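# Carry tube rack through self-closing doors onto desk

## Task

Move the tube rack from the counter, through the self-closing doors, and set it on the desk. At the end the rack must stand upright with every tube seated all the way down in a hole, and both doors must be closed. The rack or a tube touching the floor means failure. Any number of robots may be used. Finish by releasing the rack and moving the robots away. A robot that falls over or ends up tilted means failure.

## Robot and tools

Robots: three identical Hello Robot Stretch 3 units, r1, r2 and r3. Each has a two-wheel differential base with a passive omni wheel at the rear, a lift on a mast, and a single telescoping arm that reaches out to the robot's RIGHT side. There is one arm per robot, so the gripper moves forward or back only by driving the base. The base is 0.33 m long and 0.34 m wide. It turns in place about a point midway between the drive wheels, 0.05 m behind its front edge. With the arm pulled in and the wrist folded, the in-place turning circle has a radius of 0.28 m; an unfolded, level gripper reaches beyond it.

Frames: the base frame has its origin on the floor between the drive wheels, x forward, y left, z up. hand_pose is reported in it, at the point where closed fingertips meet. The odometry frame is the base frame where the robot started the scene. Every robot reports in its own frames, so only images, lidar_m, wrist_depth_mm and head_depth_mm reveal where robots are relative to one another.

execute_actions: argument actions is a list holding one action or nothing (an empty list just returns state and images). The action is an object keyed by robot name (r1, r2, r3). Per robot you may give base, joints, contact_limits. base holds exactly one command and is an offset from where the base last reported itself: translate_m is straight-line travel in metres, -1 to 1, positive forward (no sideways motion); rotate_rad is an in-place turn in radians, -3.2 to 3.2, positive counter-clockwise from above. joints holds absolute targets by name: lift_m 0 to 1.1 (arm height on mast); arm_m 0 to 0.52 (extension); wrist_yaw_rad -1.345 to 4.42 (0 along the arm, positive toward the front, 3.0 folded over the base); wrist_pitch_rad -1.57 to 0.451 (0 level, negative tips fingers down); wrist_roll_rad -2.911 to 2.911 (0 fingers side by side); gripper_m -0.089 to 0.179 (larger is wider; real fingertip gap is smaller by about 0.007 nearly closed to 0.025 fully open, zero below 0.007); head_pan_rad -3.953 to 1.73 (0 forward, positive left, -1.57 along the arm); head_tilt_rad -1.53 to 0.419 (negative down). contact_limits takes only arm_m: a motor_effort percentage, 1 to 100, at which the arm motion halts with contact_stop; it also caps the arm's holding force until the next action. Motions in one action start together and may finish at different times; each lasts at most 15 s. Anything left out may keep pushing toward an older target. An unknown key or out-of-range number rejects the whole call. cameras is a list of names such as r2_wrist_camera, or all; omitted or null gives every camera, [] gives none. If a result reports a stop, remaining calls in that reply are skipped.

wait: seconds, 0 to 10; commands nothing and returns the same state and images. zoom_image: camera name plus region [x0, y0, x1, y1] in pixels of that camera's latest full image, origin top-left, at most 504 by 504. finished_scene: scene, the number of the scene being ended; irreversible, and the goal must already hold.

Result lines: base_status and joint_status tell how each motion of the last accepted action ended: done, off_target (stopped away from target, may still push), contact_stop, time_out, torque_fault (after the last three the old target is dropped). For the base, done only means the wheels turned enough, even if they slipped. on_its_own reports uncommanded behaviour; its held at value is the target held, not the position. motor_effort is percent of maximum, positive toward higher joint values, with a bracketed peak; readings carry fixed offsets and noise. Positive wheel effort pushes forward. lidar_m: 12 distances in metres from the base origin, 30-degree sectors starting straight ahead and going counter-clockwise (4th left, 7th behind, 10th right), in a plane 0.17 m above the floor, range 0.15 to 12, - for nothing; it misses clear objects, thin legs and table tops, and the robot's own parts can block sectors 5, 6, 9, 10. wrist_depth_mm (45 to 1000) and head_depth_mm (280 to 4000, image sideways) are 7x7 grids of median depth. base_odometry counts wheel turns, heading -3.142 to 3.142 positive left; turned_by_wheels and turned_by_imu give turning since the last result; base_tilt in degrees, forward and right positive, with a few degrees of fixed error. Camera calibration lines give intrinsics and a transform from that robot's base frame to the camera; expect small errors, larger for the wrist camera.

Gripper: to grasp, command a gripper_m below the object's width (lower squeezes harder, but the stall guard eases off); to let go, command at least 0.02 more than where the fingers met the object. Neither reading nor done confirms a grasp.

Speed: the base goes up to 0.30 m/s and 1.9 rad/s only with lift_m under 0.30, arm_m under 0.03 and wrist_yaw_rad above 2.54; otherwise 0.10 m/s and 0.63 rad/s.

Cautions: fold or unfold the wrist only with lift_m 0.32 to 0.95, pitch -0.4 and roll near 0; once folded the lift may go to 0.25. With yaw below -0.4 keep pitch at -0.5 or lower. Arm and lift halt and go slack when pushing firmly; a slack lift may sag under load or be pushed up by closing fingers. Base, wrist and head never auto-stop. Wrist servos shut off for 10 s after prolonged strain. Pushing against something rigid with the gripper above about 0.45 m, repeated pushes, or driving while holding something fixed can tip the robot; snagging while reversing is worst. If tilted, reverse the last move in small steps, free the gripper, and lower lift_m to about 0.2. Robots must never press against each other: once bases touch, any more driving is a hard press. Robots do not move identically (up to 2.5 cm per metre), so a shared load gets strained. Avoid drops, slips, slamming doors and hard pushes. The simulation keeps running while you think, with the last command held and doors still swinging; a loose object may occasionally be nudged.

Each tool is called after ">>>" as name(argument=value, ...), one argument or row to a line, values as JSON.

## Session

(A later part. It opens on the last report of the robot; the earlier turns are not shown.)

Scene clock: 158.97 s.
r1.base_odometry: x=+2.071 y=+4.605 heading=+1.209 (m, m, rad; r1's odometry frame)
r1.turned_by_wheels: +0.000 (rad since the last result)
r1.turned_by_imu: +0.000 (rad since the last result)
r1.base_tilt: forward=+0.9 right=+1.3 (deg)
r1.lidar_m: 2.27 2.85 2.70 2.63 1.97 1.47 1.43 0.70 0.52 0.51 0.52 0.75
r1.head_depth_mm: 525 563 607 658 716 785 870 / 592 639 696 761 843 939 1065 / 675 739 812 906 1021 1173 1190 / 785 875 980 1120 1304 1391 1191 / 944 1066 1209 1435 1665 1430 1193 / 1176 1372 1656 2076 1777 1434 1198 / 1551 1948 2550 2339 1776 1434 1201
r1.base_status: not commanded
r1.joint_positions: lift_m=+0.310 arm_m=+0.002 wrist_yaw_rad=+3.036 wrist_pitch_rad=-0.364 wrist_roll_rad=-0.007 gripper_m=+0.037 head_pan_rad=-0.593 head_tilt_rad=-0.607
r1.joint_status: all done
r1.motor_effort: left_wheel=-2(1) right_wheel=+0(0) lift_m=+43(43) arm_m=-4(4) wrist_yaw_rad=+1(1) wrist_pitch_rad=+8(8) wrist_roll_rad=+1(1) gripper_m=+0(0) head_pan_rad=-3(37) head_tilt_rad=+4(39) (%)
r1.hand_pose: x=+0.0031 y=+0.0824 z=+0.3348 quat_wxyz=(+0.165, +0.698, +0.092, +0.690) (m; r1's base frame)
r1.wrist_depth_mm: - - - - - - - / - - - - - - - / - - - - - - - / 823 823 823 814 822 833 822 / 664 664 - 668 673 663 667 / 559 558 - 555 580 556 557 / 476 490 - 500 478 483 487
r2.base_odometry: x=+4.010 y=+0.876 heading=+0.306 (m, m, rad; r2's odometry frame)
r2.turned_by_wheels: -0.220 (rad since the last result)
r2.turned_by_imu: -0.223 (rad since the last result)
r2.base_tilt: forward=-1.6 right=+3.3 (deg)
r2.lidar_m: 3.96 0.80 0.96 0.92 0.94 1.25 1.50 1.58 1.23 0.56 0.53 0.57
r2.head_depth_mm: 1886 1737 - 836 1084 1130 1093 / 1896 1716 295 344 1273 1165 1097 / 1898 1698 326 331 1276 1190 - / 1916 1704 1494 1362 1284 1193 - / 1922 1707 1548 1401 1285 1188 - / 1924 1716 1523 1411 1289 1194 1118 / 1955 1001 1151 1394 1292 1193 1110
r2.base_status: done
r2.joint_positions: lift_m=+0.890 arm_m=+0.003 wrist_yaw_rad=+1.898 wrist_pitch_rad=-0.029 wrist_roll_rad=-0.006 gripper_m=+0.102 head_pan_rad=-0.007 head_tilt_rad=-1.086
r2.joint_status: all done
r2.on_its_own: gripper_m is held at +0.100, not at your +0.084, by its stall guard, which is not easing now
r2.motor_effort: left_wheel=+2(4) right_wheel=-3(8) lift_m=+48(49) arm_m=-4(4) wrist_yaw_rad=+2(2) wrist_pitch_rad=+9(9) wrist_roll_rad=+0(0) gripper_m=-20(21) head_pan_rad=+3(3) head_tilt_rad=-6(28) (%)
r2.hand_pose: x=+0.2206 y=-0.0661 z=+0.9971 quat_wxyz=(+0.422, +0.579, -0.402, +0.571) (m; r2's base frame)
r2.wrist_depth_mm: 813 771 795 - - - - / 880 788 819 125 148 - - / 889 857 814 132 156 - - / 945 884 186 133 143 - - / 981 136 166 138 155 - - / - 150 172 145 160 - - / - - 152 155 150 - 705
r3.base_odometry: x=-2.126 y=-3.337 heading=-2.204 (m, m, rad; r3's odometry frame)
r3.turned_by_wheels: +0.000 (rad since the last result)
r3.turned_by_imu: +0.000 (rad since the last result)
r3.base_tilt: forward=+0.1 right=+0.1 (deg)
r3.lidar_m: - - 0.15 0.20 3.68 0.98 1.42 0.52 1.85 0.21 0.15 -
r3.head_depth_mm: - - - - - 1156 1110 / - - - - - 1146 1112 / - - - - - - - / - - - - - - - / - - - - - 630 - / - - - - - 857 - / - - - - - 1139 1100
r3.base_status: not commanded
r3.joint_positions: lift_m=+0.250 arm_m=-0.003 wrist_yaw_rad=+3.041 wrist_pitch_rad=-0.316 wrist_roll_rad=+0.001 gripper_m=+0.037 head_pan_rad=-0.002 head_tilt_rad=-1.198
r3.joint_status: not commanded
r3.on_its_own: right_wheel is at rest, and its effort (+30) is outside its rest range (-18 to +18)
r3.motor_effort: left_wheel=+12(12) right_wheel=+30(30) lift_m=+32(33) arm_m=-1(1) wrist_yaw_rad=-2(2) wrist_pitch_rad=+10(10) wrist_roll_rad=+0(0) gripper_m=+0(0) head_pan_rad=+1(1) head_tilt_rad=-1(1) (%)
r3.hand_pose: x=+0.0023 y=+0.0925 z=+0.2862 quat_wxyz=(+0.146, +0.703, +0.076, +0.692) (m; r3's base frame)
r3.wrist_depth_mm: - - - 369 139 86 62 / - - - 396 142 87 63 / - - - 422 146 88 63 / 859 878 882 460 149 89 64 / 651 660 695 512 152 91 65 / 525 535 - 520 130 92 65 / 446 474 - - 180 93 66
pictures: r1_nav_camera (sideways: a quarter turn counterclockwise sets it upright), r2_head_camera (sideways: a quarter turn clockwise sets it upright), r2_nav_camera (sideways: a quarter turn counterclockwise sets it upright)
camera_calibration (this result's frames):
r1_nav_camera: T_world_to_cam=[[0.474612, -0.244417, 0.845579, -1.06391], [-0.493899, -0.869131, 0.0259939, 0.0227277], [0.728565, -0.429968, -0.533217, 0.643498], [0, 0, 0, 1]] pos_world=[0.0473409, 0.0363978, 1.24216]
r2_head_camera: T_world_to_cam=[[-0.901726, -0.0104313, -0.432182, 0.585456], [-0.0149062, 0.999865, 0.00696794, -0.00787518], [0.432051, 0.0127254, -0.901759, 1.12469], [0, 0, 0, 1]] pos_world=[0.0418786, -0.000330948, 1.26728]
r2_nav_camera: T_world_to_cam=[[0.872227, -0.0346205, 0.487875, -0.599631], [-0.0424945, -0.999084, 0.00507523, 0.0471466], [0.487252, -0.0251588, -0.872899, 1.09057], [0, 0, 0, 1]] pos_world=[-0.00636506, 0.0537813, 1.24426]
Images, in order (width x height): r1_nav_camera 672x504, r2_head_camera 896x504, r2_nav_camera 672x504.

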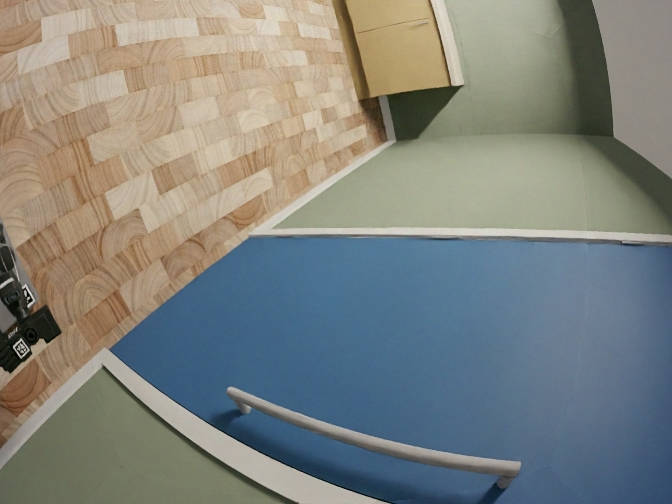

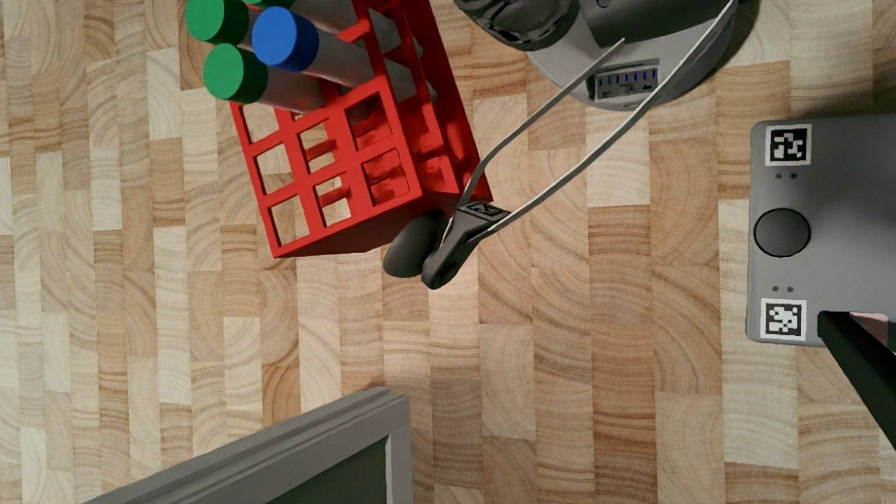

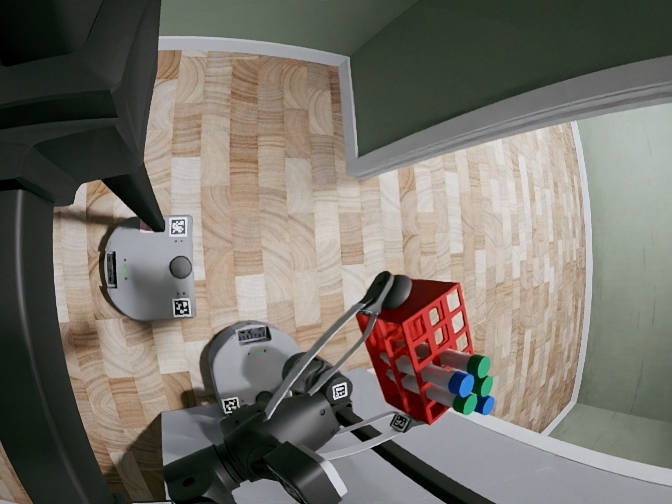

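>>> execute_actions(
  actions=[
    {"r2":{"base":{"rotate_rad":0.15}}},
  ],
  cameras=[],
)

>>> execute_actions(
  actions=[
    {"r2":{"base":{"translate_m":0.4}}},
  ],
  cameras=[],
)

>>> execute_actions(
  actions=[
    {"r2":{"base":{"rotate_rad":-0.15}}},
  ],
  cameras=["r2_nav_camera"],
)

>>> execute_actions(
  actions=[
    {"r2":{"base":{"translate_m":1.0},"joints":{"head_tilt_rad":-0.5,"head_pan_rad":0.6}}},
  ],
  cameras=["r2_head_camera","r2_nav_camera"],
)

Scene clock: 161.03 s.
r1.base_odometry: x=+2.071 y=+4.605 heading=+1.209 (m, m, rad; r1's odometry frame)
r1.turned_by_wheels: +0.000 (rad since the last result)
r1.turned_by_imu: +0.000 (rad since the last result)
r1.base_tilt: forward=+0.9 right=+1.3 (deg)
r1.lidar_m: 2.27 2.84 2.69 2.63 1.96 1.47 1.43 0.69 0.52 0.51 0.52 0.75
r1.head_depth_mm: 524 564 606 658 716 784 868 / 592 640 696 762 841 942 1067 / 676 738 815 906 1020 1170 1197 / 788 875 980 1119 1302 1387 1196 / 941 1061 1205 1437 1657 1434 1197 / 1173 1378 1655 2052 1777 1428 1194 / 1561 1933 2542 2335 1787 1432 1197
r1.base_status: not commanded
r1.joint_positions: lift_m=+0.310 arm_m=+0.002 wrist_yaw_rad=+3.036 wrist_pitch_rad=-0.364 wrist_roll_rad=-0.007 gripper_m=+0.037 head_pan_rad=-0.593 head_tilt_rad=-0.607
r1.joint_status: not commanded
r1.motor_effort: left_wheel=-1(2) right_wheel=+0(0) lift_m=+43(43) arm_m=-4(4) wrist_yaw_rad=+1(2) wrist_pitch_rad=+8(8) wrist_roll_rad=+1(0) gripper_m=+1(1) head_pan_rad=-4(3) head_tilt_rad=+4(4) (%)
r1.hand_pose: x=+0.0031 y=+0.0824 z=+0.3348 quat_wxyz=(+0.165, +0.698, +0.092, +0.690) (m; r1's base frame)
r1.wrist_depth_mm: - - - - - - - / - - - - - - - / - - - - - - - / 835 823 829 829 813 823 814 / 664 669 - 663 662 658 671 / 559 550 - 549 577 554 559 / 482 490 - 506 474 479 482
r2.base_odometry: x=+4.010 y=+0.876 heading=+0.456 (m, m, rad; r2's odometry frame)
r2.turned_by_wheels: +0.150 (rad since the last result)
r2.turned_by_imu: +0.152 (rad since the last result)
r2.base_tilt: forward=-1.6 right=+3.2 (deg)
r2.lidar_m: 3.95 0.80 0.93 0.92 0.98 1.46 1.56 1.51 0.57 0.56 0.53 0.87
r2.head_depth_mm: 1880 1724 - 1335 1289 1075 1094 / 1887 1703 295 344 1276 1169 1096 / 1905 1702 326 331 1280 1187 - / 1915 1706 1495 1358 1286 1194 - / 1925 1712 1514 1399 1285 1191 - / 1823 1007 1256 1405 1287 1196 1120 / 775 975 1290 1411 1294 1199 1113
r2.base_status: done
r2.joint_positions: lift_m=+0.890 arm_m=+0.003 wrist_yaw_rad=+1.898 wrist_pitch_rad=-0.029 wrist_roll_rad=-0.006 gripper_m=+0.102 head_pan_rad=-0.007 head_tilt_rad=-1.086
r2.joint_status: not commanded
r2.on_its_own: gripper_m is held at +0.100, not at your +0.084, by its stall guard, which is not easing now
r2.motor_effort: left_wheel=-3(6) right_wheel=+4(8) lift_m=+49(49) arm_m=-4(4) wrist_yaw_rad=+2(2) wrist_pitch_rad=+9(9) wrist_roll_rad=+0(0) gripper_m=-21(20) head_pan_rad=+3(3) head_tilt_rad=-7(6) (%)
r2.hand_pose: x=+0.2205 y=-0.0661 z=+0.9971 quat_wxyz=(+0.422, +0.579, -0.402, +0.571) (m; r2's base frame)
r2.wrist_depth_mm: 874 866 765 - - - - / 890 912 814 126 148 - - / 899 972 798 132 157 - - / 946 - 186 134 143 - - / 928 136 166 137 154 - - / 905 151 170 145 159 - - / - - 151 155 152 - -
r3.base_odometry: x=-2.126 y=-3.337 heading=-2.204 (m, m, rad; r3's odometry frame)
r3.turned_by_wheels: +0.000 (rad since the last result)
r3.turned_by_imu: +0.001 (rad since the last result)
r3.base_tilt: forward=+0.1 right=+0.0 (deg)
r3.lidar_m: - - 0.15 0.20 3.66 0.98 1.42 0.52 1.85 0.21 0.15 -
r3.head_depth_mm: - - - - - 1155 1109 / - - - - - 1152 1116 / - - - - - - - / - - - - - - - / - - - - - 632 - / - - - - - 859 - / - - - - - 1137 1099
r3.base_status: not commanded
r3.joint_positions: lift_m=+0.250 arm_m=-0.003 wrist_yaw_rad=+3.041 wrist_pitch_rad=-0.316 wrist_roll_rad=+0.001 gripper_m=+0.037 head_pan_rad=-0.002 head_tilt_rad=-1.198
r3.joint_status: not commanded
r3.on_its_own: right_wheel is at rest, and its effort (+30) is outside its rest range (-18 to +18)
r3.motor_effort: left_wheel=+12(11) right_wheel=+30(30) lift_m=+32(33) arm_m=-1(1) wrist_yaw_rad=-2(2) wrist_pitch_rad=+10(10) wrist_roll_rad=+0(0) gripper_m=+0(0) head_pan_rad=+1(2) head_tilt_rad=-2(1) (%)
r3.hand_pose: x=+0.0023 y=+0.0925 z=+0.2862 quat_wxyz=(+0.146, +0.703, +0.076, +0.692) (m; r3's base frame)
r3.wrist_depth_mm: - - - 370 139 86 62 / - - - 398 142 87 62 / - - - 424 146 88 63 / 845 867 870 457 149 89 64 / 649 661 697 512 152 91 64 / 533 534 - 506 131 92 65 / 448 471 - - 180 93 66
pictures: none
No camera images: the call's "cameras" was empty. Leave "cameras" out to get every camera's image.

Scene clock: 165.97 s.
r1.base_odometry: x=+2.071 y=+4.605 heading=+1.209 (m, m, rad; r1's odometry frame)
r1.turned_by_wheels: +0.000 (rad since the last result)
r1.turned_by_imu: -0.001 (rad since the last result)
r1.base_tilt: forward=+1.0 right=+1.2 (deg)
r1.lidar_m: 2.27 2.85 2.69 2.62 1.96 1.47 1.43 0.70 0.52 0.51 0.52 0.75
r1.head_depth_mm: 524 564 609 657 716 786 872 / 589 640 696 762 842 943 1063 / 675 739 814 906 1023 1174 1189 / 788 873 980 1117 1301 1396 1195 / 944 1061 1212 1427 1658 1427 1203 / 1174 1378 1660 2059 1778 1436 1202 / 1556 1940 2571 2352 1789 1435 1196
r1.base_status: not commanded
r1.joint_positions: lift_m=+0.310 arm_m=+0.002 wrist_yaw_rad=+3.036 wrist_pitch_rad=-0.364 wrist_roll_rad=-0.007 gripper_m=+0.037 head_pan_rad=-0.593 head_tilt_rad=-0.607
r1.joint_status: not commanded
r1.motor_effort: left_wheel=-1(2) right_wheel=+0(0) lift_m=+43(43) arm_m=-3(4) wrist_yaw_rad=+1(1) wrist_pitch_rad=+8(8) wrist_roll_rad=+1(1) gripper_m=+0(0) head_pan_rad=-3(3) head_tilt_rad=+4(4) (%)
r1.hand_pose: x=+0.0031 y=+0.0824 z=+0.3348 quat_wxyz=(+0.165, +0.698, +0.092, +0.690) (m; r1's base frame)
r1.wrist_depth_mm: - - - - - - - / - - - - - - - / - - - - - - - / 817 815 818 811 833 817 828 / 671 661 - 666 657 657 667 / 556 547 - 553 578 562 559 / 476 497 - 506 480 480 477
r2.base_odometry: x=+4.369 y=+1.052 heading=+0.456 (m, m, rad; r2's odometry frame)
r2.turned_by_wheels: +0.000 (rad since the last result)
r2.turned_by_imu: +0.002 (rad since the last result)
r2.base_tilt: forward=-1.6 right=+3.2 (deg)
r2.lidar_m: 3.57 0.44 0.56 0.87 0.94 1.40 1.94 0.78 0.54 0.46 0.63 3.60
r2.head_depth_mm: 1886 1733 - 1337 1288 1165 1094 / 1898 1705 303 344 1280 1178 1097 / 1901 1695 328 331 1277 1189 - / 1913 1711 1497 1367 1282 1192 - / 1916 1709 1545 1406 1283 1187 - / 1927 1715 1544 958 1252 1190 1123 / 1944 1722 657 798 1265 1200 1111
r2.base_status: done
r2.joint_positions: lift_m=+0.890 arm_m=+0.003 wrist_yaw_rad=+1.898 wrist_pitch_rad=-0.029 wrist_roll_rad=-0.006 gripper_m=+0.102 head_pan_rad=-0.007 head_tilt_rad=-1.087
r2.joint_status: not commanded
r2.on_its_own: gripper_m is held at +0.100, not at your +0.084, by its stall guard, which is not easing now
r2.motor_effort: left_wheel=-3(4) right_wheel=+3(9) lift_m=+49(49) arm_m=-4(4) wrist_yaw_rad=+1(2) wrist_pitch_rad=+9(9) wrist_roll_rad=+0(0) gripper_m=-21(21) head_pan_rad=+2(3) head_tilt_rad=-7(7) (%)
r2.hand_pose: x=+0.2205 y=-0.0661 z=+0.9971 quat_wxyz=(+0.422, +0.579, -0.402, +0.571) (m; r2's base frame)
r2.wrist_depth_mm: 398 404 - - - - - / 436 416 - 126 149 - - / 456 433 - 132 155 - - / 472 408 185 134 143 - - / 513 136 167 138 154 - - / 554 151 171 145 160 - - / 550 477 151 154 151 - -
r3.base_odometry: x=-2.126 y=-3.337 heading=-2.204 (m, m, rad; r3's odometry frame)
r3.turned_by_wheels: +0.000 (rad since the last result)
r3.turned_by_imu: +0.001 (rad since the last result)
r3.base_tilt: forward=+0.1 right=+0.0 (deg)
r3.lidar_m: - - 0.15 0.20 3.69 0.54 0.55 1.48 1.84 0.21 0.15 -
r3.head_depth_mm: - - - - - 1158 1107 / - - - - - 1151 1110 / - - - - - - - / - - - - - - - / - - - - - 629 - / - - - - - 855 - / - - - - - 1134 1105
r3.base_status: not commanded
r3.joint_positions: lift_m=+0.250 arm_m=-0.003 wrist_yaw_rad=+3.041 wrist_pitch_rad=-0.316 wrist_roll_rad=+0.001 gripper_m=+0.037 head_pan_rad=-0.002 head_tilt_rad=-1.198
r3.joint_status: not commanded
r3.on_its_own: right_wheel is at rest, and its effort (+30) is outside its rest range (-18 to +18)
r3.motor_effort: left_wheel=+12(12) right_wheel=+30(30) lift_m=+33(33) arm_m=-1(1) wrist_yaw_rad=-2(2) wrist_pitch_rad=+10(10) wrist_roll_rad=-1(0) gripper_m=+0(0) head_pan_rad=+1(2) head_tilt_rad=-1(1) (%)
r3.hand_pose: x=+0.0023 y=+0.0925 z=+0.2862 quat_wxyz=(+0.146, +0.703, +0.076, +0.692) (m; r3's base frame)
r3.wrist_depth_mm: - - - 370 139 86 62 / - - - 399 142 87 62 / - - - 425 145 88 63 / 856 865 853 461 149 89 64 / 665 667 694 514 151 91 64 / 522 525 - 505 131 92 65 / 449 470 - - 180 93 66
pictures: none
No camera images: the call's "cameras" was empty. Leave "cameras" out to get every camera's image.

Scene clock: 167.20 s.
r1.base_odometry: x=+2.071 y=+4.605 heading=+1.209 (m, m, rad; r1's odometry frame)
r1.turned_by_wheels: +0.000 (rad since the last result)
r1.turned_by_imu: +0.000 (rad since the last result)
r1.base_tilt: forward=+0.9 right=+1.3 (deg)
r1.lidar_m: 2.27 2.85 2.70 2.62 1.96 1.47 1.43 0.70 0.52 0.51 0.52 0.75
r1.head_depth_mm: 525 563 606 657 717 786 872 / 591 638 695 762 843 939 1067 / 675 736 813 908 1019 1173 1195 / 787 876 980 1121 1294 1385 1196 / 940 1060 1210 1429 1653 1430 1199 / 1173 1374 1669 2081 1786 1434 1196 / 1573 1944 2539 2344 1785 1440 1193
r1.base_status: not commanded
r1.joint_positions: lift_m=+0.310 arm_m=+0.002 wrist_yaw_rad=+3.036 wrist_pitch_rad=-0.364 wrist_roll_rad=-0.007 gripper_m=+0.037 head_pan_rad=-0.593 head_tilt_rad=-0.607
r1.joint_status: not commanded
r1.motor_effort: left_wheel=-2(2) right_wheel=+0(0) lift_m=+43(43) arm_m=-4(4) wrist_yaw_rad=+1(1) wrist_pitch_rad=+8(8) wrist_roll_rad=+1(1) gripper_m=+0(1) head_pan_rad=-3(3) head_tilt_rad=+4(4) (%)
r1.hand_pose: x=+0.0031 y=+0.0824 z=+0.3348 quat_wxyz=(+0.165, +0.698, +0.092, +0.690) (m; r1's base frame)
r1.wrist_depth_mm: - - - - - - - / - - - - - - - / - - - - - - - / 831 827 826 817 821 808 826 / 674 655 - 666 663 665 653 / 557 551 - 556 574 555 563 / 477 486 - 504 479 478 480
r2.base_odometry: x=+4.369 y=+1.052 heading=+0.306 (m, m, rad; r2's odometry frame)
r2.turned_by_wheels: -0.150 (rad since the last result)
r2.turned_by_imu: -0.152 (rad since the last result)
r2.base_tilt: forward=-1.6 right=+3.2 (deg)
r2.lidar_m: 3.58 0.45 0.45 0.87 0.89 1.19 1.89 1.80 0.54 0.46 0.60 3.04
r2.head_depth_mm: 1876 1723 - 1335 1287 1163 1050 / 1887 1699 295 344 1277 1180 1098 / 1902 1698 326 331 1278 1188 - / 1908 1707 1501 1365 1283 1189 - / 1922 1708 1546 1406 1290 1187 - / 1937 1709 1545 1406 1258 1195 1121 / 1940 1727 1555 842 1205 1194 1111
r2.base_status: done
r2.joint_positions: lift_m=+0.890 arm_m=+0.003 wrist_yaw_rad=+1.898 wrist_pitch_rad=-0.029 wrist_roll_rad=-0.006 gripper_m=+0.102 head_pan_rad=-0.007 head_tilt_rad=-1.087
r2.joint_status: not commanded
r2.on_its_own: gripper_m is held at +0.100, not at your +0.084, by its stall guard, which is not easing now
r2.motor_effort: left_wheel=+1(4) right_wheel=-3(6) lift_m=+49(49) arm_m=-4(4) wrist_yaw_rad=+2(2) wrist_pitch_rad=+9(9) wrist_roll_rad=+0(0) gripper_m=-21(20) head_pan_rad=+2(4) head_tilt_rad=-7(7) (%)
r2.hand_pose: x=+0.2205 y=-0.0661 z=+0.9971 quat_wxyz=(+0.422, +0.579, -0.402, +0.571) (m; r2's base frame)
r2.wrist_depth_mm: 376 - - - - - - / 382 - - 126 150 - - / 384 - - 131 156 - - / 393 440 187 134 143 - - / 412 136 167 137 154 - - / 425 151 171 145 159 - - / 446 496 152 154 151 - -
r3.base_odometry: x=-2.126 y=-3.337 heading=-2.204 (m, m, rad; r3's odometry frame)
r3.turned_by_wheels: +0.000 (rad since the last result)
r3.turned_by_imu: +0.000 (rad since the last result)
r3.base_tilt: forward=+0.1 right=+0.0 (deg)
r3.lidar_m: - - 0.15 0.20 3.69 0.54 0.55 1.48 1.85 0.21 0.15 -
r3.head_depth_mm: - - - - - 1155 1107 / - - - - - 1152 1110 / - - - - - - - / - - - - - - - / - - - - - 629 - / - - - - - 855 - / - - - - - 1139 1102
r3.base_status: not commanded
r3.joint_positions: lift_m=+0.250 arm_m=-0.003 wrist_yaw_rad=+3.041 wrist_pitch_rad=-0.316 wrist_roll_rad=+0.001 gripper_m=+0.037 head_pan_rad=-0.002 head_tilt_rad=-1.198
r3.joint_status: not commanded
r3.on_its_own: right_wheel is at rest, and its effort (+30) is outside its rest range (-18 to +18)
r3.motor_effort: left_wheel=+11(11) right_wheel=+30(30) lift_m=+32(33) arm_m=-1(1) wrist_yaw_rad=-2(2) wrist_pitch_rad=+10(10) wrist_roll_rad=+0(0) gripper_m=+0(0) head_pan_rad=+2(1) head_tilt_rad=-1(1) (%)
r3.hand_pose: x=+0.0023 y=+0.0925 z=+0.2862 quat_wxyz=(+0.146, +0.703, +0.076, +0.692) (m; r3's base frame)
r3.wrist_depth_mm: - - - 370 140 86 62 / - - - 392 142 87 63 / - - - 422 145 88 63 / 873 890 885 454 150 89 64 / 655 644 685 515 151 91 64 / 532 521 - 502 131 92 65 / 452 471 - - 180 93 66
pictures: r2_nav_camera (sideways: a quarter turn counterclockwise sets it upright)
camera_calibration (this result's frames):
r2_nav_camera: T_world_to_cam=[[0.872338, -0.0346213, 0.487676, -0.599372], [-0.0424934, -0.999084, 0.00508339, 0.047136], [0.487053, -0.0251574, -0.87301, 1.09072], [0, 0, 0, 1]] pos_world=[-0.00637822, 0.0537814, 1.24427]
Images, in order (width x height): r2_nav_camera 672x504.

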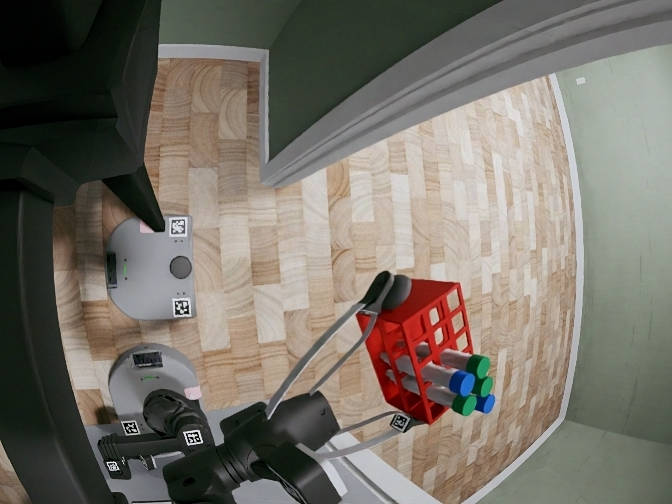

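Scene clock: 178.17 s.
r1.base_odometry: x=+2.071 y=+4.605 heading=+1.209 (m, m, rad; r1's odometry frame)
r1.turned_by_wheels: +0.000 (rad since the last result)
r1.turned_by_imu: -0.002 (rad since the last result)
r1.base_tilt: forward=+1.0 right=+1.4 (deg)
r1.lidar_m: 2.27 2.85 2.70 2.62 1.96 1.47 1.43 0.70 0.52 0.51 0.52 0.75
r1.head_depth_mm: 525 563 607 657 716 786 869 / 591 640 695 762 842 938 1063 / 675 739 812 905 1024 1171 1197 / 787 872 982 1116 1303 1384 1195 / 944 1064 1208 1427 1661 1433 1196 / 1173 1374 1663 2064 1783 1432 1197 / 1560 1940 2550 2343 1775 1437 1194
r1.base_status: not commanded
r1.joint_positions: lift_m=+0.310 arm_m=+0.002 wrist_yaw_rad=+3.036 wrist_pitch_rad=-0.364 wrist_roll_rad=-0.007 gripper_m=+0.037 head_pan_rad=-0.593 head_tilt_rad=-0.607
r1.joint_status: not commanded
r1.motor_effort: left_wheel=-1(2) right_wheel=+0(0) lift_m=+43(43) arm_m=-4(4) wrist_yaw_rad=+1(1) wrist_pitch_rad=+8(8) wrist_roll_rad=+1(1) gripper_m=+0(1) head_pan_rad=-3(3) head_tilt_rad=+4(4) (%)
r1.hand_pose: x=+0.0031 y=+0.0824 z=+0.3348 quat_wxyz=(+0.165, +0.698, +0.092, +0.690) (m; r1's base frame)
r1.wrist_depth_mm: - - - - - - - / - - - - - - - / - - - - - - - / 828 837 816 848 816 809 830 / 659 665 - 652 665 661 667 / 556 554 - 546 579 560 555 / 477 488 - 504 476 478 479
r2.base_odometry: x=+5.322 y=+1.353 heading=+0.306 (m, m, rad; r2's odometry frame)
r2.turned_by_wheels: +0.000 (rad since the last result)
r2.turned_by_imu: +0.004 (rad since the last result)
r2.base_tilt: forward=-1.6 right=+3.2 (deg)
r2.lidar_m: 2.60 2.67 2.56 2.11 0.79 0.62 2.87 0.86 0.79 1.84 2.26 2.73
r2.head_depth_mm: 2239 2420 2655 2415 1855 1507 1264 / 2392 2594 2839 2436 1864 1501 1265 / 2535 2730 2985 2431 1855 1503 1265 / 2665 2937 3172 2437 1870 1502 1270 / 2874 3169 3323 2443 1877 1510 1270 / 2983 3208 3358 2438 1862 1512 1269 / 2737 2843 3013 2461 1878 1515 1273
r2.base_status: done
r2.joint_positions: lift_m=+0.890 arm_m=+0.003 wrist_yaw_rad=+1.898 wrist_pitch_rad=-0.029 wrist_roll_rad=-0.006 gripper_m=+0.102 head_pan_rad=+0.593 head_tilt_rad=-0.507
r2.joint_status: all done
r2.on_its_own: gripper_m is held at +0.100, not at your +0.084, by its stall guard, which is not easing now
r2.motor_effort: left_wheel=+1(5) right_wheel=-3(4) lift_m=+49(49) arm_m=-4(4) wrist_yaw_rad=+2(2) wrist_pitch_rad=+9(9) wrist_roll_rad=+0(0) gripper_m=-21(21) head_pan_rad=+3(30) head_tilt_rad=+4(36) (%)
r2.hand_pose: x=+0.2205 y=-0.0661 z=+0.9971 quat_wxyz=(+0.422, +0.579, -0.402, +0.571) (m; r2's base frame)
r2.wrist_depth_mm: - - - - - - - / - - - 125 149 - - / - - - 131 155 - - / - - 185 133 143 - - / - 136 166 138 154 - - / - 151 171 145 160 - - / - - 151 154 150 - -
r3.base_odometry: x=-2.126 y=-3.337 heading=-2.204 (m, m, rad; r3's odometry frame)
r3.turned_by_wheels: +0.000 (rad since the last result)
r3.turned_by_imu: +0.003 (rad since the last result)
r3.base_tilt: forward=+0.1 right=+0.0 (deg)
r3.lidar_m: - - 0.15 0.20 3.68 0.98 1.42 1.49 1.84 0.21 0.15 -
r3.head_depth_mm: - - - - - 1156 1107 / - - - - - 1151 1106 / - - - - - - - / - - - - - - - / - - - - - 629 - / - - - - - 856 - / - - - - - 1135 1105
r3.base_status: not commanded
r3.joint_positions: lift_m=+0.250 arm_m=-0.003 wrist_yaw_rad=+3.041 wrist_pitch_rad=-0.316 wrist_roll_rad=+0.001 gripper_m=+0.037 head_pan_rad=-0.002 head_tilt_rad=-1.198
r3.joint_status: not commanded
r3.on_its_own: right_wheel is at rest, and its effort (+30) is outside its rest range (-18 to +18)
r3.motor_effort: left_wheel=+12(13) right_wheel=+30(30) lift_m=+33(33) arm_m=-1(1) wrist_yaw_rad=-2(2) wrist_pitch_rad=+10(10) wrist_roll_rad=+0(0) gripper_m=+1(0) head_pan_rad=+1(0) head_tilt_rad=-1(1) (%)
r3.hand_pose: x=+0.0023 y=+0.0925 z=+0.2862 quat_wxyz=(+0.146, +0.703, +0.076, +0.692) (m; r3's base frame)
r3.wrist_depth_mm: - - - 371 139 86 62 / - - - 394 143 87 63 / - 927 - 423 145 88 63 / 872 860 868 455 149 89 64 / 649 657 700 505 152 91 65 / 525 532 - 510 130 92 65 / 446 475 - - 180 93 66
pictures: r2_head_camera (sideways: a quarter turn clockwise sets it upright), r2_nav_camera (sideways: a quarter turn counterclockwise sets it upright)
camera_calibration (this result's frames):
r2_head_camera: T_world_to_cam=[[-0.420468, -0.303195, -0.855149, 1.13367], [-0.576775, 0.816881, -0.00603292, 0.0124775], [0.700384, 0.490692, -0.518347, 0.624446], [0, 0, 0, 1]] pos_world=[0.0465182, 0.0271213, 1.29322]
r2_nav_camera: T_world_to_cam=[[0.400207, 0.234986, 0.885786, -1.11532], [0.531242, -0.847082, -0.0153027, 0.0701806], [0.746737, 0.476691, -0.463842, 0.556958], [0, 0, 0, 1]] pos_world=[-0.0068257, 0.0560356, 1.24735]
Images, in order (width x height): r2_head_camera 896x504, r2_nav_camera 672x504.

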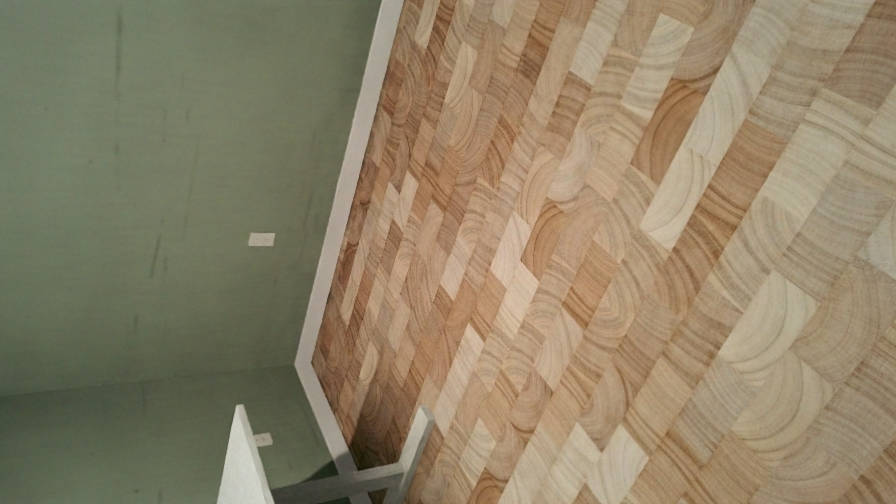

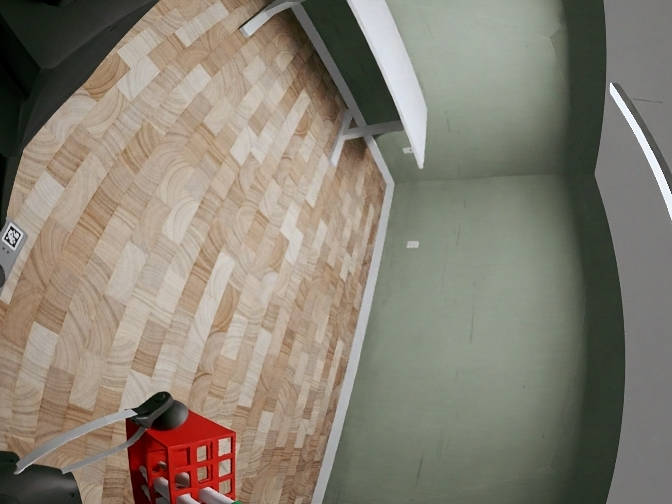

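>>> execute_actions(
  actions=[
    {"r2":{"base":{"rotate_rad":1.3},"joints":{"head_pan_rad":0,"head_tilt_rad":-0.9,"wrist_yaw_rad":1.7}},"r3":{"base":{"translate_m":-0.3},"joints":{"lift_m":0.31}}},
  ],
  cameras=[],
)

>>> execute_actions(
  actions=[
    {"r2":{"base":{"translate_m":1.0}},"r3":{"base":{"translate_m":-0.65}}},
  ],
  cameras=[],
)

>>> execute_actions(
  actions=[
    {"r2":{"base":{"translate_m":0.6}},"r3":{"joints":{"head_tilt_rad":-0.6,"head_pan_rad":0.6}}},
  ],
  cameras=["r2_head_camera","r2_nav_camera","r3_nav_camera"],
)

Scene clock: 182.87 s.
r1.base_odometry: x=+2.071 y=+4.605 heading=+1.209 (m, m, rad; r1's odometry frame)
r1.turned_by_wheels: +0.000 (rad since the last result)
r1.turned_by_imu: -0.001 (rad since the last result)
r1.base_tilt: forward=+1.0 right=+1.3 (deg)
r1.lidar_m: 2.28 2.85 2.71 2.62 1.96 1.47 1.43 0.69 0.52 0.51 0.52 0.75
r1.head_depth_mm: 525 563 607 658 715 786 869 / 591 641 695 762 842 940 1062 / 675 739 814 909 1022 1173 1190 / 786 875 980 1118 1299 1381 1195 / 943 1064 1208 1427 1662 1433 1197 / 1179 1375 1657 2056 1767 1433 1198 / 1563 1926 2536 2339 1791 1438 1200
r1.base_status: not commanded
r1.joint_positions: lift_m=+0.310 arm_m=+0.002 wrist_yaw_rad=+3.036 wrist_pitch_rad=-0.364 wrist_roll_rad=-0.007 gripper_m=+0.037 head_pan_rad=-0.593 head_tilt_rad=-0.607
r1.joint_status: not commanded
r1.motor_effort: left_wheel=-2(1) right_wheel=+0(0) lift_m=+43(43) arm_m=-4(4) wrist_yaw_rad=+2(1) wrist_pitch_rad=+8(8) wrist_roll_rad=+0(0) gripper_m=+0(0) head_pan_rad=-3(3) head_tilt_rad=+4(4) (%)
r1.hand_pose: x=+0.0031 y=+0.0824 z=+0.3348 quat_wxyz=(+0.165, +0.698, +0.092, +0.690) (m; r1's base frame)
r1.wrist_depth_mm: - - - - - - - / - - - - - - - / - - - - - - - / 803 829 836 835 818 832 839 / 652 672 - 674 666 665 661 / 550 560 - 555 570 554 560 / 477 494 - 506 481 481 479
r2.base_odometry: x=+5.322 y=+1.353 heading=+1.606 (m, m, rad; r2's odometry frame)
r2.turned_by_wheels: +1.300 (rad since the last result)
r2.turned_by_imu: +1.314 (rad since the last result)
r2.base_tilt: forward=-1.5 right=+3.2 (deg)
r2.lidar_m: 2.10 1.16 0.62 0.62 0.99 0.79 1.00 2.20 2.48 2.60 2.60 2.56
r2.head_depth_mm: 2526 2165 1822 325 343 1223 1105 / 2523 2194 1825 326 349 1225 1108 / 2475 2194 1844 1576 1357 1226 1107 / 2437 2212 1832 1577 1387 1230 1112 / 2314 2156 1851 1589 1392 1232 1113 / 2298 2228 1858 1593 1391 1236 1118 / 2279 2231 1864 1595 1396 1241 1117
r2.base_status: done
r2.joint_positions: lift_m=+0.890 arm_m=+0.003 wrist_yaw_rad=+1.702 wrist_pitch_rad=-0.029 wrist_roll_rad=-0.006 gripper_m=+0.102 head_pan_rad=+0.007 head_tilt_rad=-0.889
r2.joint_status: all done
r2.on_its_own: gripper_m is held at +0.100, not at your +0.084, by its stall guard, which is not easing now
r2.motor_effort: left_wheel=-3(6) right_wheel=+3(9) lift_m=+49(49) arm_m=-4(4) wrist_yaw_rad=-3(4) wrist_pitch_rad=+9(9) wrist_roll_rad=+0(0) gripper_m=-21(22) head_pan_rad=-2(27) head_tilt_rad=-6(31) (%)
r2.hand_pose: x=+0.2319 y=-0.1147 z=+0.9971 quat_wxyz=(+0.476, +0.537, -0.456, +0.527) (m; r2's base frame)
r2.wrist_depth_mm: - - - - - - - / - - - 126 148 - - / - - - 132 156 - - / - - 186 134 143 - - / - 135 166 137 155 - - / - 152 171 145 159 - - / - - 151 154 150 - -
r3.base_odometry: x=-1.948 y=-3.096 heading=-2.205 (m, m, rad; r3's odometry frame)
r3.turned_by_wheels: +0.000 (rad since the last result)
r3.turned_by_imu: -0.003 (rad since the last result)
r3.base_tilt: forward=+0.0 right=+0.0 (deg)
r3.lidar_m: - 0.15 0.32 1.01 0.75 0.74 1.12 1.17 1.62 0.20 0.15 -
r3.head_depth_mm: - - - - 312 527 1109 / - - - - 337 555 1115 / - - - - 365 748 - / - - - - 407 1166 - / - - - 303 503 1177 - / - - - 327 658 1174 - / - - - 353 949 1167 1109
r3.base_status: done
r3.joint_positions: lift_m=+0.310 arm_m=-0.003 wrist_yaw_rad=+3.034 wrist_pitch_rad=-0.316 wrist_roll_rad=+0.001 gripper_m=+0.037 head_pan_rad=-0.002 head_tilt_rad=-1.197
r3.joint_status: all done
r3.on_its_own: right_wheel is at rest, and its effort (+23) is outside its rest range (-18 to +18)
r3.motor_effort: left_wheel=-1(9) right_wheel=+23(30) lift_m=+37(40) arm_m=-1(0) wrist_yaw_rad=+7(15) wrist_pitch_rad=+10(10) wrist_roll_rad=+0(0) gripper_m=+0(0) head_pan_rad=+1(1) head_tilt_rad=-2(2) (%)
r3.hand_pose: x=+0.0042 y=+0.0923 z=+0.3461 quat_wxyz=(+0.149, +0.703, +0.074, +0.691) (m; r3's base frame)
r3.wrist_depth_mm: - - - - - 401 202 / - - - - - 376 196 / - - - - - 356 191 / 984 988 - - 980 332 184 / 718 753 805 812 771 315 179 / 608 614 - 616 609 300 174 / 518 506 510 529 494 285 169
pictures: none
No camera images: the call's "cameras" was empty. Leave "cameras" out to get every camera's image.

Scene clock: 193.80 s.
r1.base_odometry: x=+2.071 y=+4.605 heading=+1.209 (m, m, rad; r1's odometry frame)
r1.turned_by_wheels: +0.000 (rad since the last result)
r1.turned_by_imu: -0.002 (rad since the last result)
r1.base_tilt: forward=+0.9 right=+1.3 (deg)
r1.lidar_m: 2.27 2.84 2.70 2.63 1.96 1.47 1.43 0.70 0.52 0.51 0.52 0.75
r1.head_depth_mm: 525 563 607 657 715 784 870 / 591 641 697 764 841 939 1064 / 675 740 813 908 1021 1174 1191 / 787 873 983 1118 1299 1393 1198 / 940 1063 1212 1431 1663 1439 1196 / 1175 1379 1672 2071 1773 1431 1196 / 1556 1942 2528 2353 1775 1433 1192
r1.base_status: not commanded
r1.joint_positions: lift_m=+0.310 arm_m=+0.002 wrist_yaw_rad=+3.036 wrist_pitch_rad=-0.364 wrist_roll_rad=-0.007 gripper_m=+0.037 head_pan_rad=-0.593 head_tilt_rad=-0.607
r1.joint_status: not commanded
r1.motor_effort: left_wheel=-2(1) right_wheel=+0(0) lift_m=+43(43) arm_m=-4(3) wrist_yaw_rad=+1(2) wrist_pitch_rad=+8(8) wrist_roll_rad=+1(1) gripper_m=+0(0) head_pan_rad=-4(3) head_tilt_rad=+4(4) (%)
r1.hand_pose: x=+0.0031 y=+0.0824 z=+0.3348 quat_wxyz=(+0.165, +0.698, +0.092, +0.690) (m; r1's base frame)
r1.wrist_depth_mm: - - - - - - - / - - - - - - - / - - - - - - - / 812 823 832 820 844 828 826 / 661 659 - 663 671 669 655 / 553 556 - 553 567 557 555 / 477 493 - 501 480 480 480
r2.base_odometry: x=+5.288 y=+2.353 heading=+1.606 (m, m, rad; r2's odometry frame)
r2.turned_by_wheels: +0.000 (rad since the last result)
r2.turned_by_imu: +0.004 (rad since the last result)
r2.base_tilt: forward=-1.6 right=+3.2 (deg)
r2.lidar_m: 1.59 1.13 0.98 0.83 0.83 0.94 1.72 3.13 2.73 2.30 2.30 1.64
r2.head_depth_mm: 1177 1037 1833 325 342 1222 1103 / 1187 1014 1814 326 350 1227 1103 / 1188 987 1835 1569 1358 1229 1106 / 1196 992 1837 1581 1380 1234 1112 / 1206 967 1853 1586 1391 1238 1114 / 1207 972 1736 1581 1397 1237 1120 / 1217 976 1784 1602 1398 1237 1118
r2.base_status: done
r2.joint_positions: lift_m=+0.890 arm_m=+0.003 wrist_yaw_rad=+1.702 wrist_pitch_rad=-0.029 wrist_roll_rad=-0.006 gripper_m=+0.102 head_pan_rad=+0.007 head_tilt_rad=-0.889
r2.joint_status: not commanded
r2.on_its_own: gripper_m is held at +0.100, not at your +0.084, by its stall guard, which is not easing now
r2.motor_effort: left_wheel=-3(5) right_wheel=+3(9) lift_m=+49(49) arm_m=-4(4) wrist_yaw_rad=-3(3) wrist_pitch_rad=+9(9) wrist_roll_rad=+0(0) gripper_m=-22(21) head_pan_rad=-3(3) head_tilt_rad=-6(5) (%)
r2.hand_pose: x=+0.2319 y=-0.1147 z=+0.9971 quat_wxyz=(+0.476, +0.537, -0.456, +0.527) (m; r2's base frame)
r2.wrist_depth_mm: - - - - - - - / - - - 126 149 - - / - - - 132 156 - - / - - 186 134 143 - - / - 136 167 137 153 - - / - 151 171 145 159 - - / - - 152 154 151 - -
r3.base_odometry: x=-1.563 y=-2.572 heading=-2.205 (m, m, rad; r3's odometry frame)
r3.turned_by_wheels: +0.000 (rad since the last result)
r3.turned_by_imu: -0.001 (rad since the last result)
r3.base_tilt: forward=+0.1 right=+0.0 (deg)
r3.lidar_m: 1.61 0.73 0.54 0.51 0.55 0.49 0.47 0.49 0.69 1.69 1.85 1.66
r3.head_depth_mm: 1706 1612 1482 1367 1273 1176 1108 / 1706 1609 1480 1358 1266 1190 1116 / 1698 1616 1471 1358 1273 1186 - / 1692 1599 1467 1358 1262 1186 - / 1691 1597 1467 1350 1260 1186 - / 1694 1599 1466 1354 1249 1165 - / 1613 1578 1455 1349 1256 1167 1106
r3.base_status: done
r3.joint_positions: lift_m=+0.310 arm_m=-0.003 wrist_yaw_rad=+3.041 wrist_pitch_rad=-0.316 wrist_roll_rad=+0.001 gripper_m=+0.037 head_pan_rad=+0.005 head_tilt_rad=-1.198
r3.joint_status: not commanded
r3.motor_effort: left_wheel=+0(6) right_wheel=+0(22) lift_m=+36(37) arm_m=-1(1) wrist_yaw_rad=-2(7) wrist_pitch_rad=+10(10) wrist_roll_rad=+0(0) gripper_m=+1(0) head_pan_rad=-2(8) head_tilt_rad=-1(11) (%)
r3.hand_pose: x=+0.0023 y=+0.0925 z=+0.3461 quat_wxyz=(+0.146, +0.703, +0.076, +0.692) (m; r3's base frame)
r3.wrist_depth_mm: 475 - 499 512 534 558 583 / 498 - 543 548 574 594 634 / 549 545 581 598 618 652 683 / 577 602 619 648 683 702 752 / 610 632 656 699 727 754 764 / 593 606 - 620 640 619 624 / 510 509 - 527 519 513 514
pictures: none
No camera images: the call's "cameras" was empty. Leave "cameras" out to get every camera's image.

Scene clock: 200.77 s.
r1.base_odometry: x=+2.071 y=+4.605 heading=+1.209 (m, m, rad; r1's odometry frame)
r1.turned_by_wheels: +0.000 (rad since the last result)
r1.turned_by_imu: -0.001 (rad since the last result)
r1.base_tilt: forward=+0.9 right=+1.4 (deg)
r1.lidar_m: 2.27 2.84 2.70 2.63 1.97 1.48 1.43 0.70 0.52 0.51 0.52 0.75
r1.head_depth_mm: 525 564 606 656 717 785 871 / 592 640 696 762 839 941 1066 / 675 737 815 906 1017 1172 1190 / 790 875 979 1119 1299 1386 1196 / 942 1060 1203 1432 1664 1436 1193 / 1175 1377 1659 2064 1787 1430 1199 / 1556 1931 2548 2353 1786 1428 1201
r1.base_status: not commanded
r1.joint_positions: lift_m=+0.310 arm_m=+0.002 wrist_yaw_rad=+3.036 wrist_pitch_rad=-0.364 wrist_roll_rad=-0.007 gripper_m=+0.037 head_pan_rad=-0.593 head_tilt_rad=-0.607
r1.joint_status: not commanded
r1.motor_effort: left_wheel=-1(1) right_wheel=+0(0) lift_m=+43(43) arm_m=-4(4) wrist_yaw_rad=+1(2) wrist_pitch_rad=+8(8) wrist_roll_rad=+0(1) gripper_m=+0(1) head_pan_rad=-3(3) head_tilt_rad=+4(3) (%)
r1.hand_pose: x=+0.0031 y=+0.0824 z=+0.3348 quat_wxyz=(+0.165, +0.698, +0.092, +0.690) (m; r1's base frame)
r1.wrist_depth_mm: - - - - - - - / - - - - - - - / - - - - - - - / 811 823 820 836 821 826 837 / 653 661 - 668 666 663 653 / 562 558 - 557 575 561 553 / 483 491 - 504 472 477 473
r2.base_odometry: x=+5.267 y=+2.953 heading=+1.606 (m, m, rad; r2's odometry frame)
r2.turned_by_wheels: +0.000 (rad since the last result)
r2.turned_by_imu: +0.002 (rad since the last result)
r2.base_tilt: forward=-1.6 right=+3.2 (deg)
r2.lidar_m: 1.02 0.60 1.15 1.01 1.01 1.14 2.06 3.70 2.52 2.13 2.12 1.15
r2.head_depth_mm: 1029 949 797 325 342 1226 1108 / 1003 957 801 326 349 1227 1105 / 972 961 802 690 593 1216 1108 / 950 963 806 692 605 1193 1113 / 922 970 808 692 607 1180 1113 / 899 968 812 695 608 567 1099 / 877 950 816 697 610 560 1120
r2.base_status: done
r2.joint_positions: lift_m=+0.890 arm_m=+0.003 wrist_yaw_rad=+1.702 wrist_pitch_rad=-0.029 wrist_roll_rad=-0.006 gripper_m=+0.102 head_pan_rad=+0.007 head_tilt_rad=-0.889
r2.joint_status: not commanded
r2.on_its_own: gripper_m is held at +0.100, not at your +0.084, by its stall guard, which is not easing now
r2.motor_effort: left_wheel=-3(4) right_wheel=+3(10) lift_m=+50(49) arm_m=-4(4) wrist_yaw_rad=-3(3) wrist_pitch_rad=+9(9) wrist_roll_rad=+0(0) gripper_m=-20(22) head_pan_rad=-3(2) head_tilt_rad=-5(6) (%)
r2.hand_pose: x=+0.2319 y=-0.1147 z=+0.9971 quat_wxyz=(+0.476, +0.537, -0.456, +0.527) (m; r2's base frame)
r2.wrist_depth_mm: 830 847 890 956 990 - - / 846 895 965 126 149 - - / 918 924 978 132 156 - - / 903 941 187 134 144 - - / 900 136 167 138 155 984 - / 622 152 172 145 160 - 690 / 446 444 152 154 152 501 535
r3.base_odometry: x=-1.563 y=-2.572 heading=-2.205 (m, m, rad; r3's odometry frame)
r3.turned_by_wheels: +0.000 (rad since the last result)
r3.turned_by_imu: +0.002 (rad since the last result)
r3.base_tilt: forward=+0.2 right=+0.0 (deg)
r3.lidar_m: 1.61 0.74 0.54 0.51 0.55 0.49 0.47 0.49 0.69 1.69 1.85 1.67
r3.head_depth_mm: 1327 1471 1621 1790 1784 1466 1249 / 1099 1256 1471 1757 1786 1470 1245 / 918 1024 1161 1314 1554 1470 1255 / 791 869 965 1083 1235 1399 1243 / 694 754 823 909 1015 1142 1221 / 617 665 719 782 857 951 1069 / 555 594 637 687 744 811 896
r3.base_status: not commanded
r3.joint_positions: lift_m=+0.310 arm_m=-0.003 wrist_yaw_rad=+3.041 wrist_pitch_rad=-0.316 wrist_roll_rad=+0.001 gripper_m=+0.037 head_pan_rad=+0.593 head_tilt_rad=-0.607
r3.joint_status: all done
r3.motor_effort: left_wheel=+1(0) right_wheel=+0(0) lift_m=+36(36) arm_m=-1(1) wrist_yaw_rad=-2(2) wrist_pitch_rad=+10(10) wrist_roll_rad=+0(0) gripper_m=+0(0) head_pan_rad=+4(41) head_tilt_rad=+4(41) (%)
r3.hand_pose: x=+0.0023 y=+0.0925 z=+0.3461 quat_wxyz=(+0.146, +0.703, +0.076, +0.692) (m; r3's base frame)
r3.wrist_depth_mm: 475 - 496 514 535 564 585 / 503 - 536 551 577 601 629 / 536 550 584 601 629 653 673 / 575 602 623 653 684 709 746 / 614 636 662 695 740 748 779 / 581 602 - 598 641 603 620 / 510 514 - 540 505 516 524
pictures: r2_head_camera (sideways: a quarter turn clockwise sets it upright), r2_nav_camera (sideways: a quarter turn counterclockwise sets it upright), r3_nav_camera (sideways: a quarter turn counterclockwise sets it upright)
camera_calibration (this result's frames):
r2_head_camera: T_world_to_cam=[[-0.799208, -0.0222341, -0.600644, 0.804281], [-0.0297468, 0.999554, 0.00257993, -0.00207318], [0.600318, 0.0199291, -0.799513, 0.990772], [0, 0, 0, 1]] pos_world=[0.0479477, 0.000209568, 1.27523]
r2_nav_camera: T_world_to_cam=[[0.75998, -0.0232971, 0.649528, -0.809547], [-0.0289064, -0.99958, -0.00203076, 0.0563146], [0.649303, -0.0172322, -0.760335, 0.943246], [0, 0, 0, 1]] pos_world=[0.00441595, 0.053685, 1.24312]
r3_nav_camera: T_world_to_cam=[[0.531847, 0.310045, 0.788043, -0.979737], [0.568742, -0.820242, -0.0611289, 0.12883], [0.627433, 0.480704, -0.612578, 0.746099], [0, 0, 0, 1]] pos_world=[-0.0203274, 0.050781, 1.23699]
Images, in order (width x height): r2_head_camera 896x504, r2_nav_camera 672x504, r3_nav_camera 672x504.

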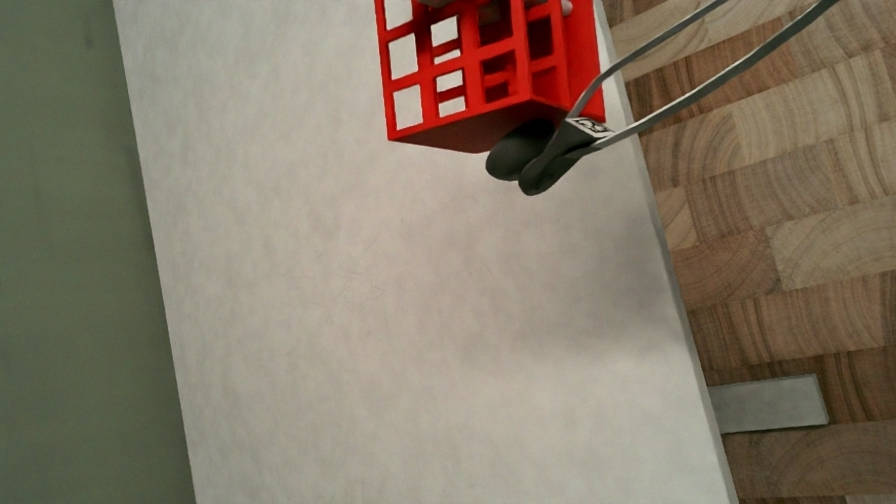

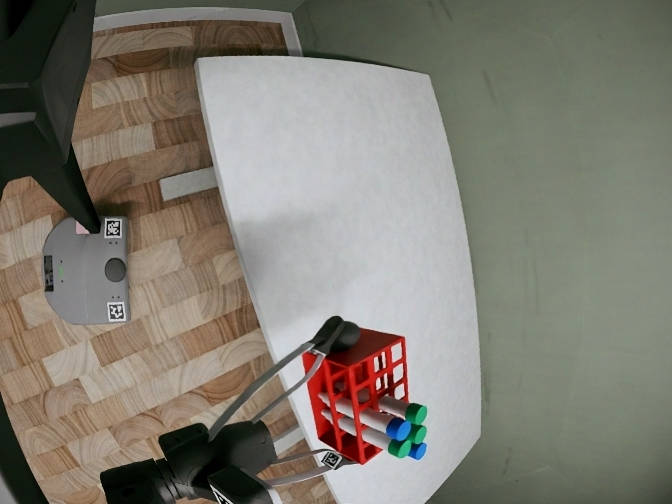

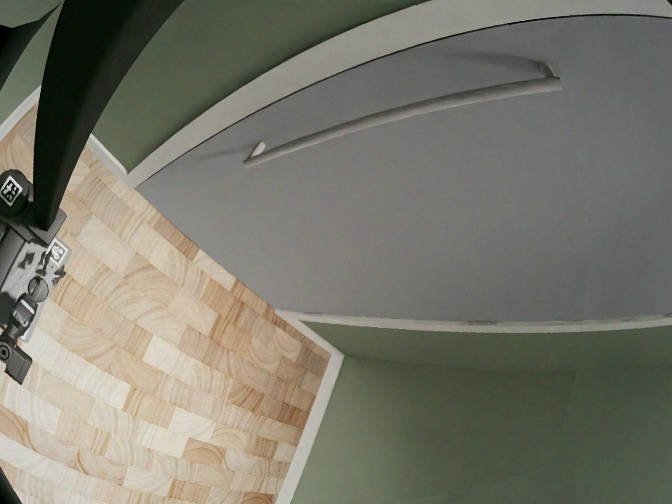

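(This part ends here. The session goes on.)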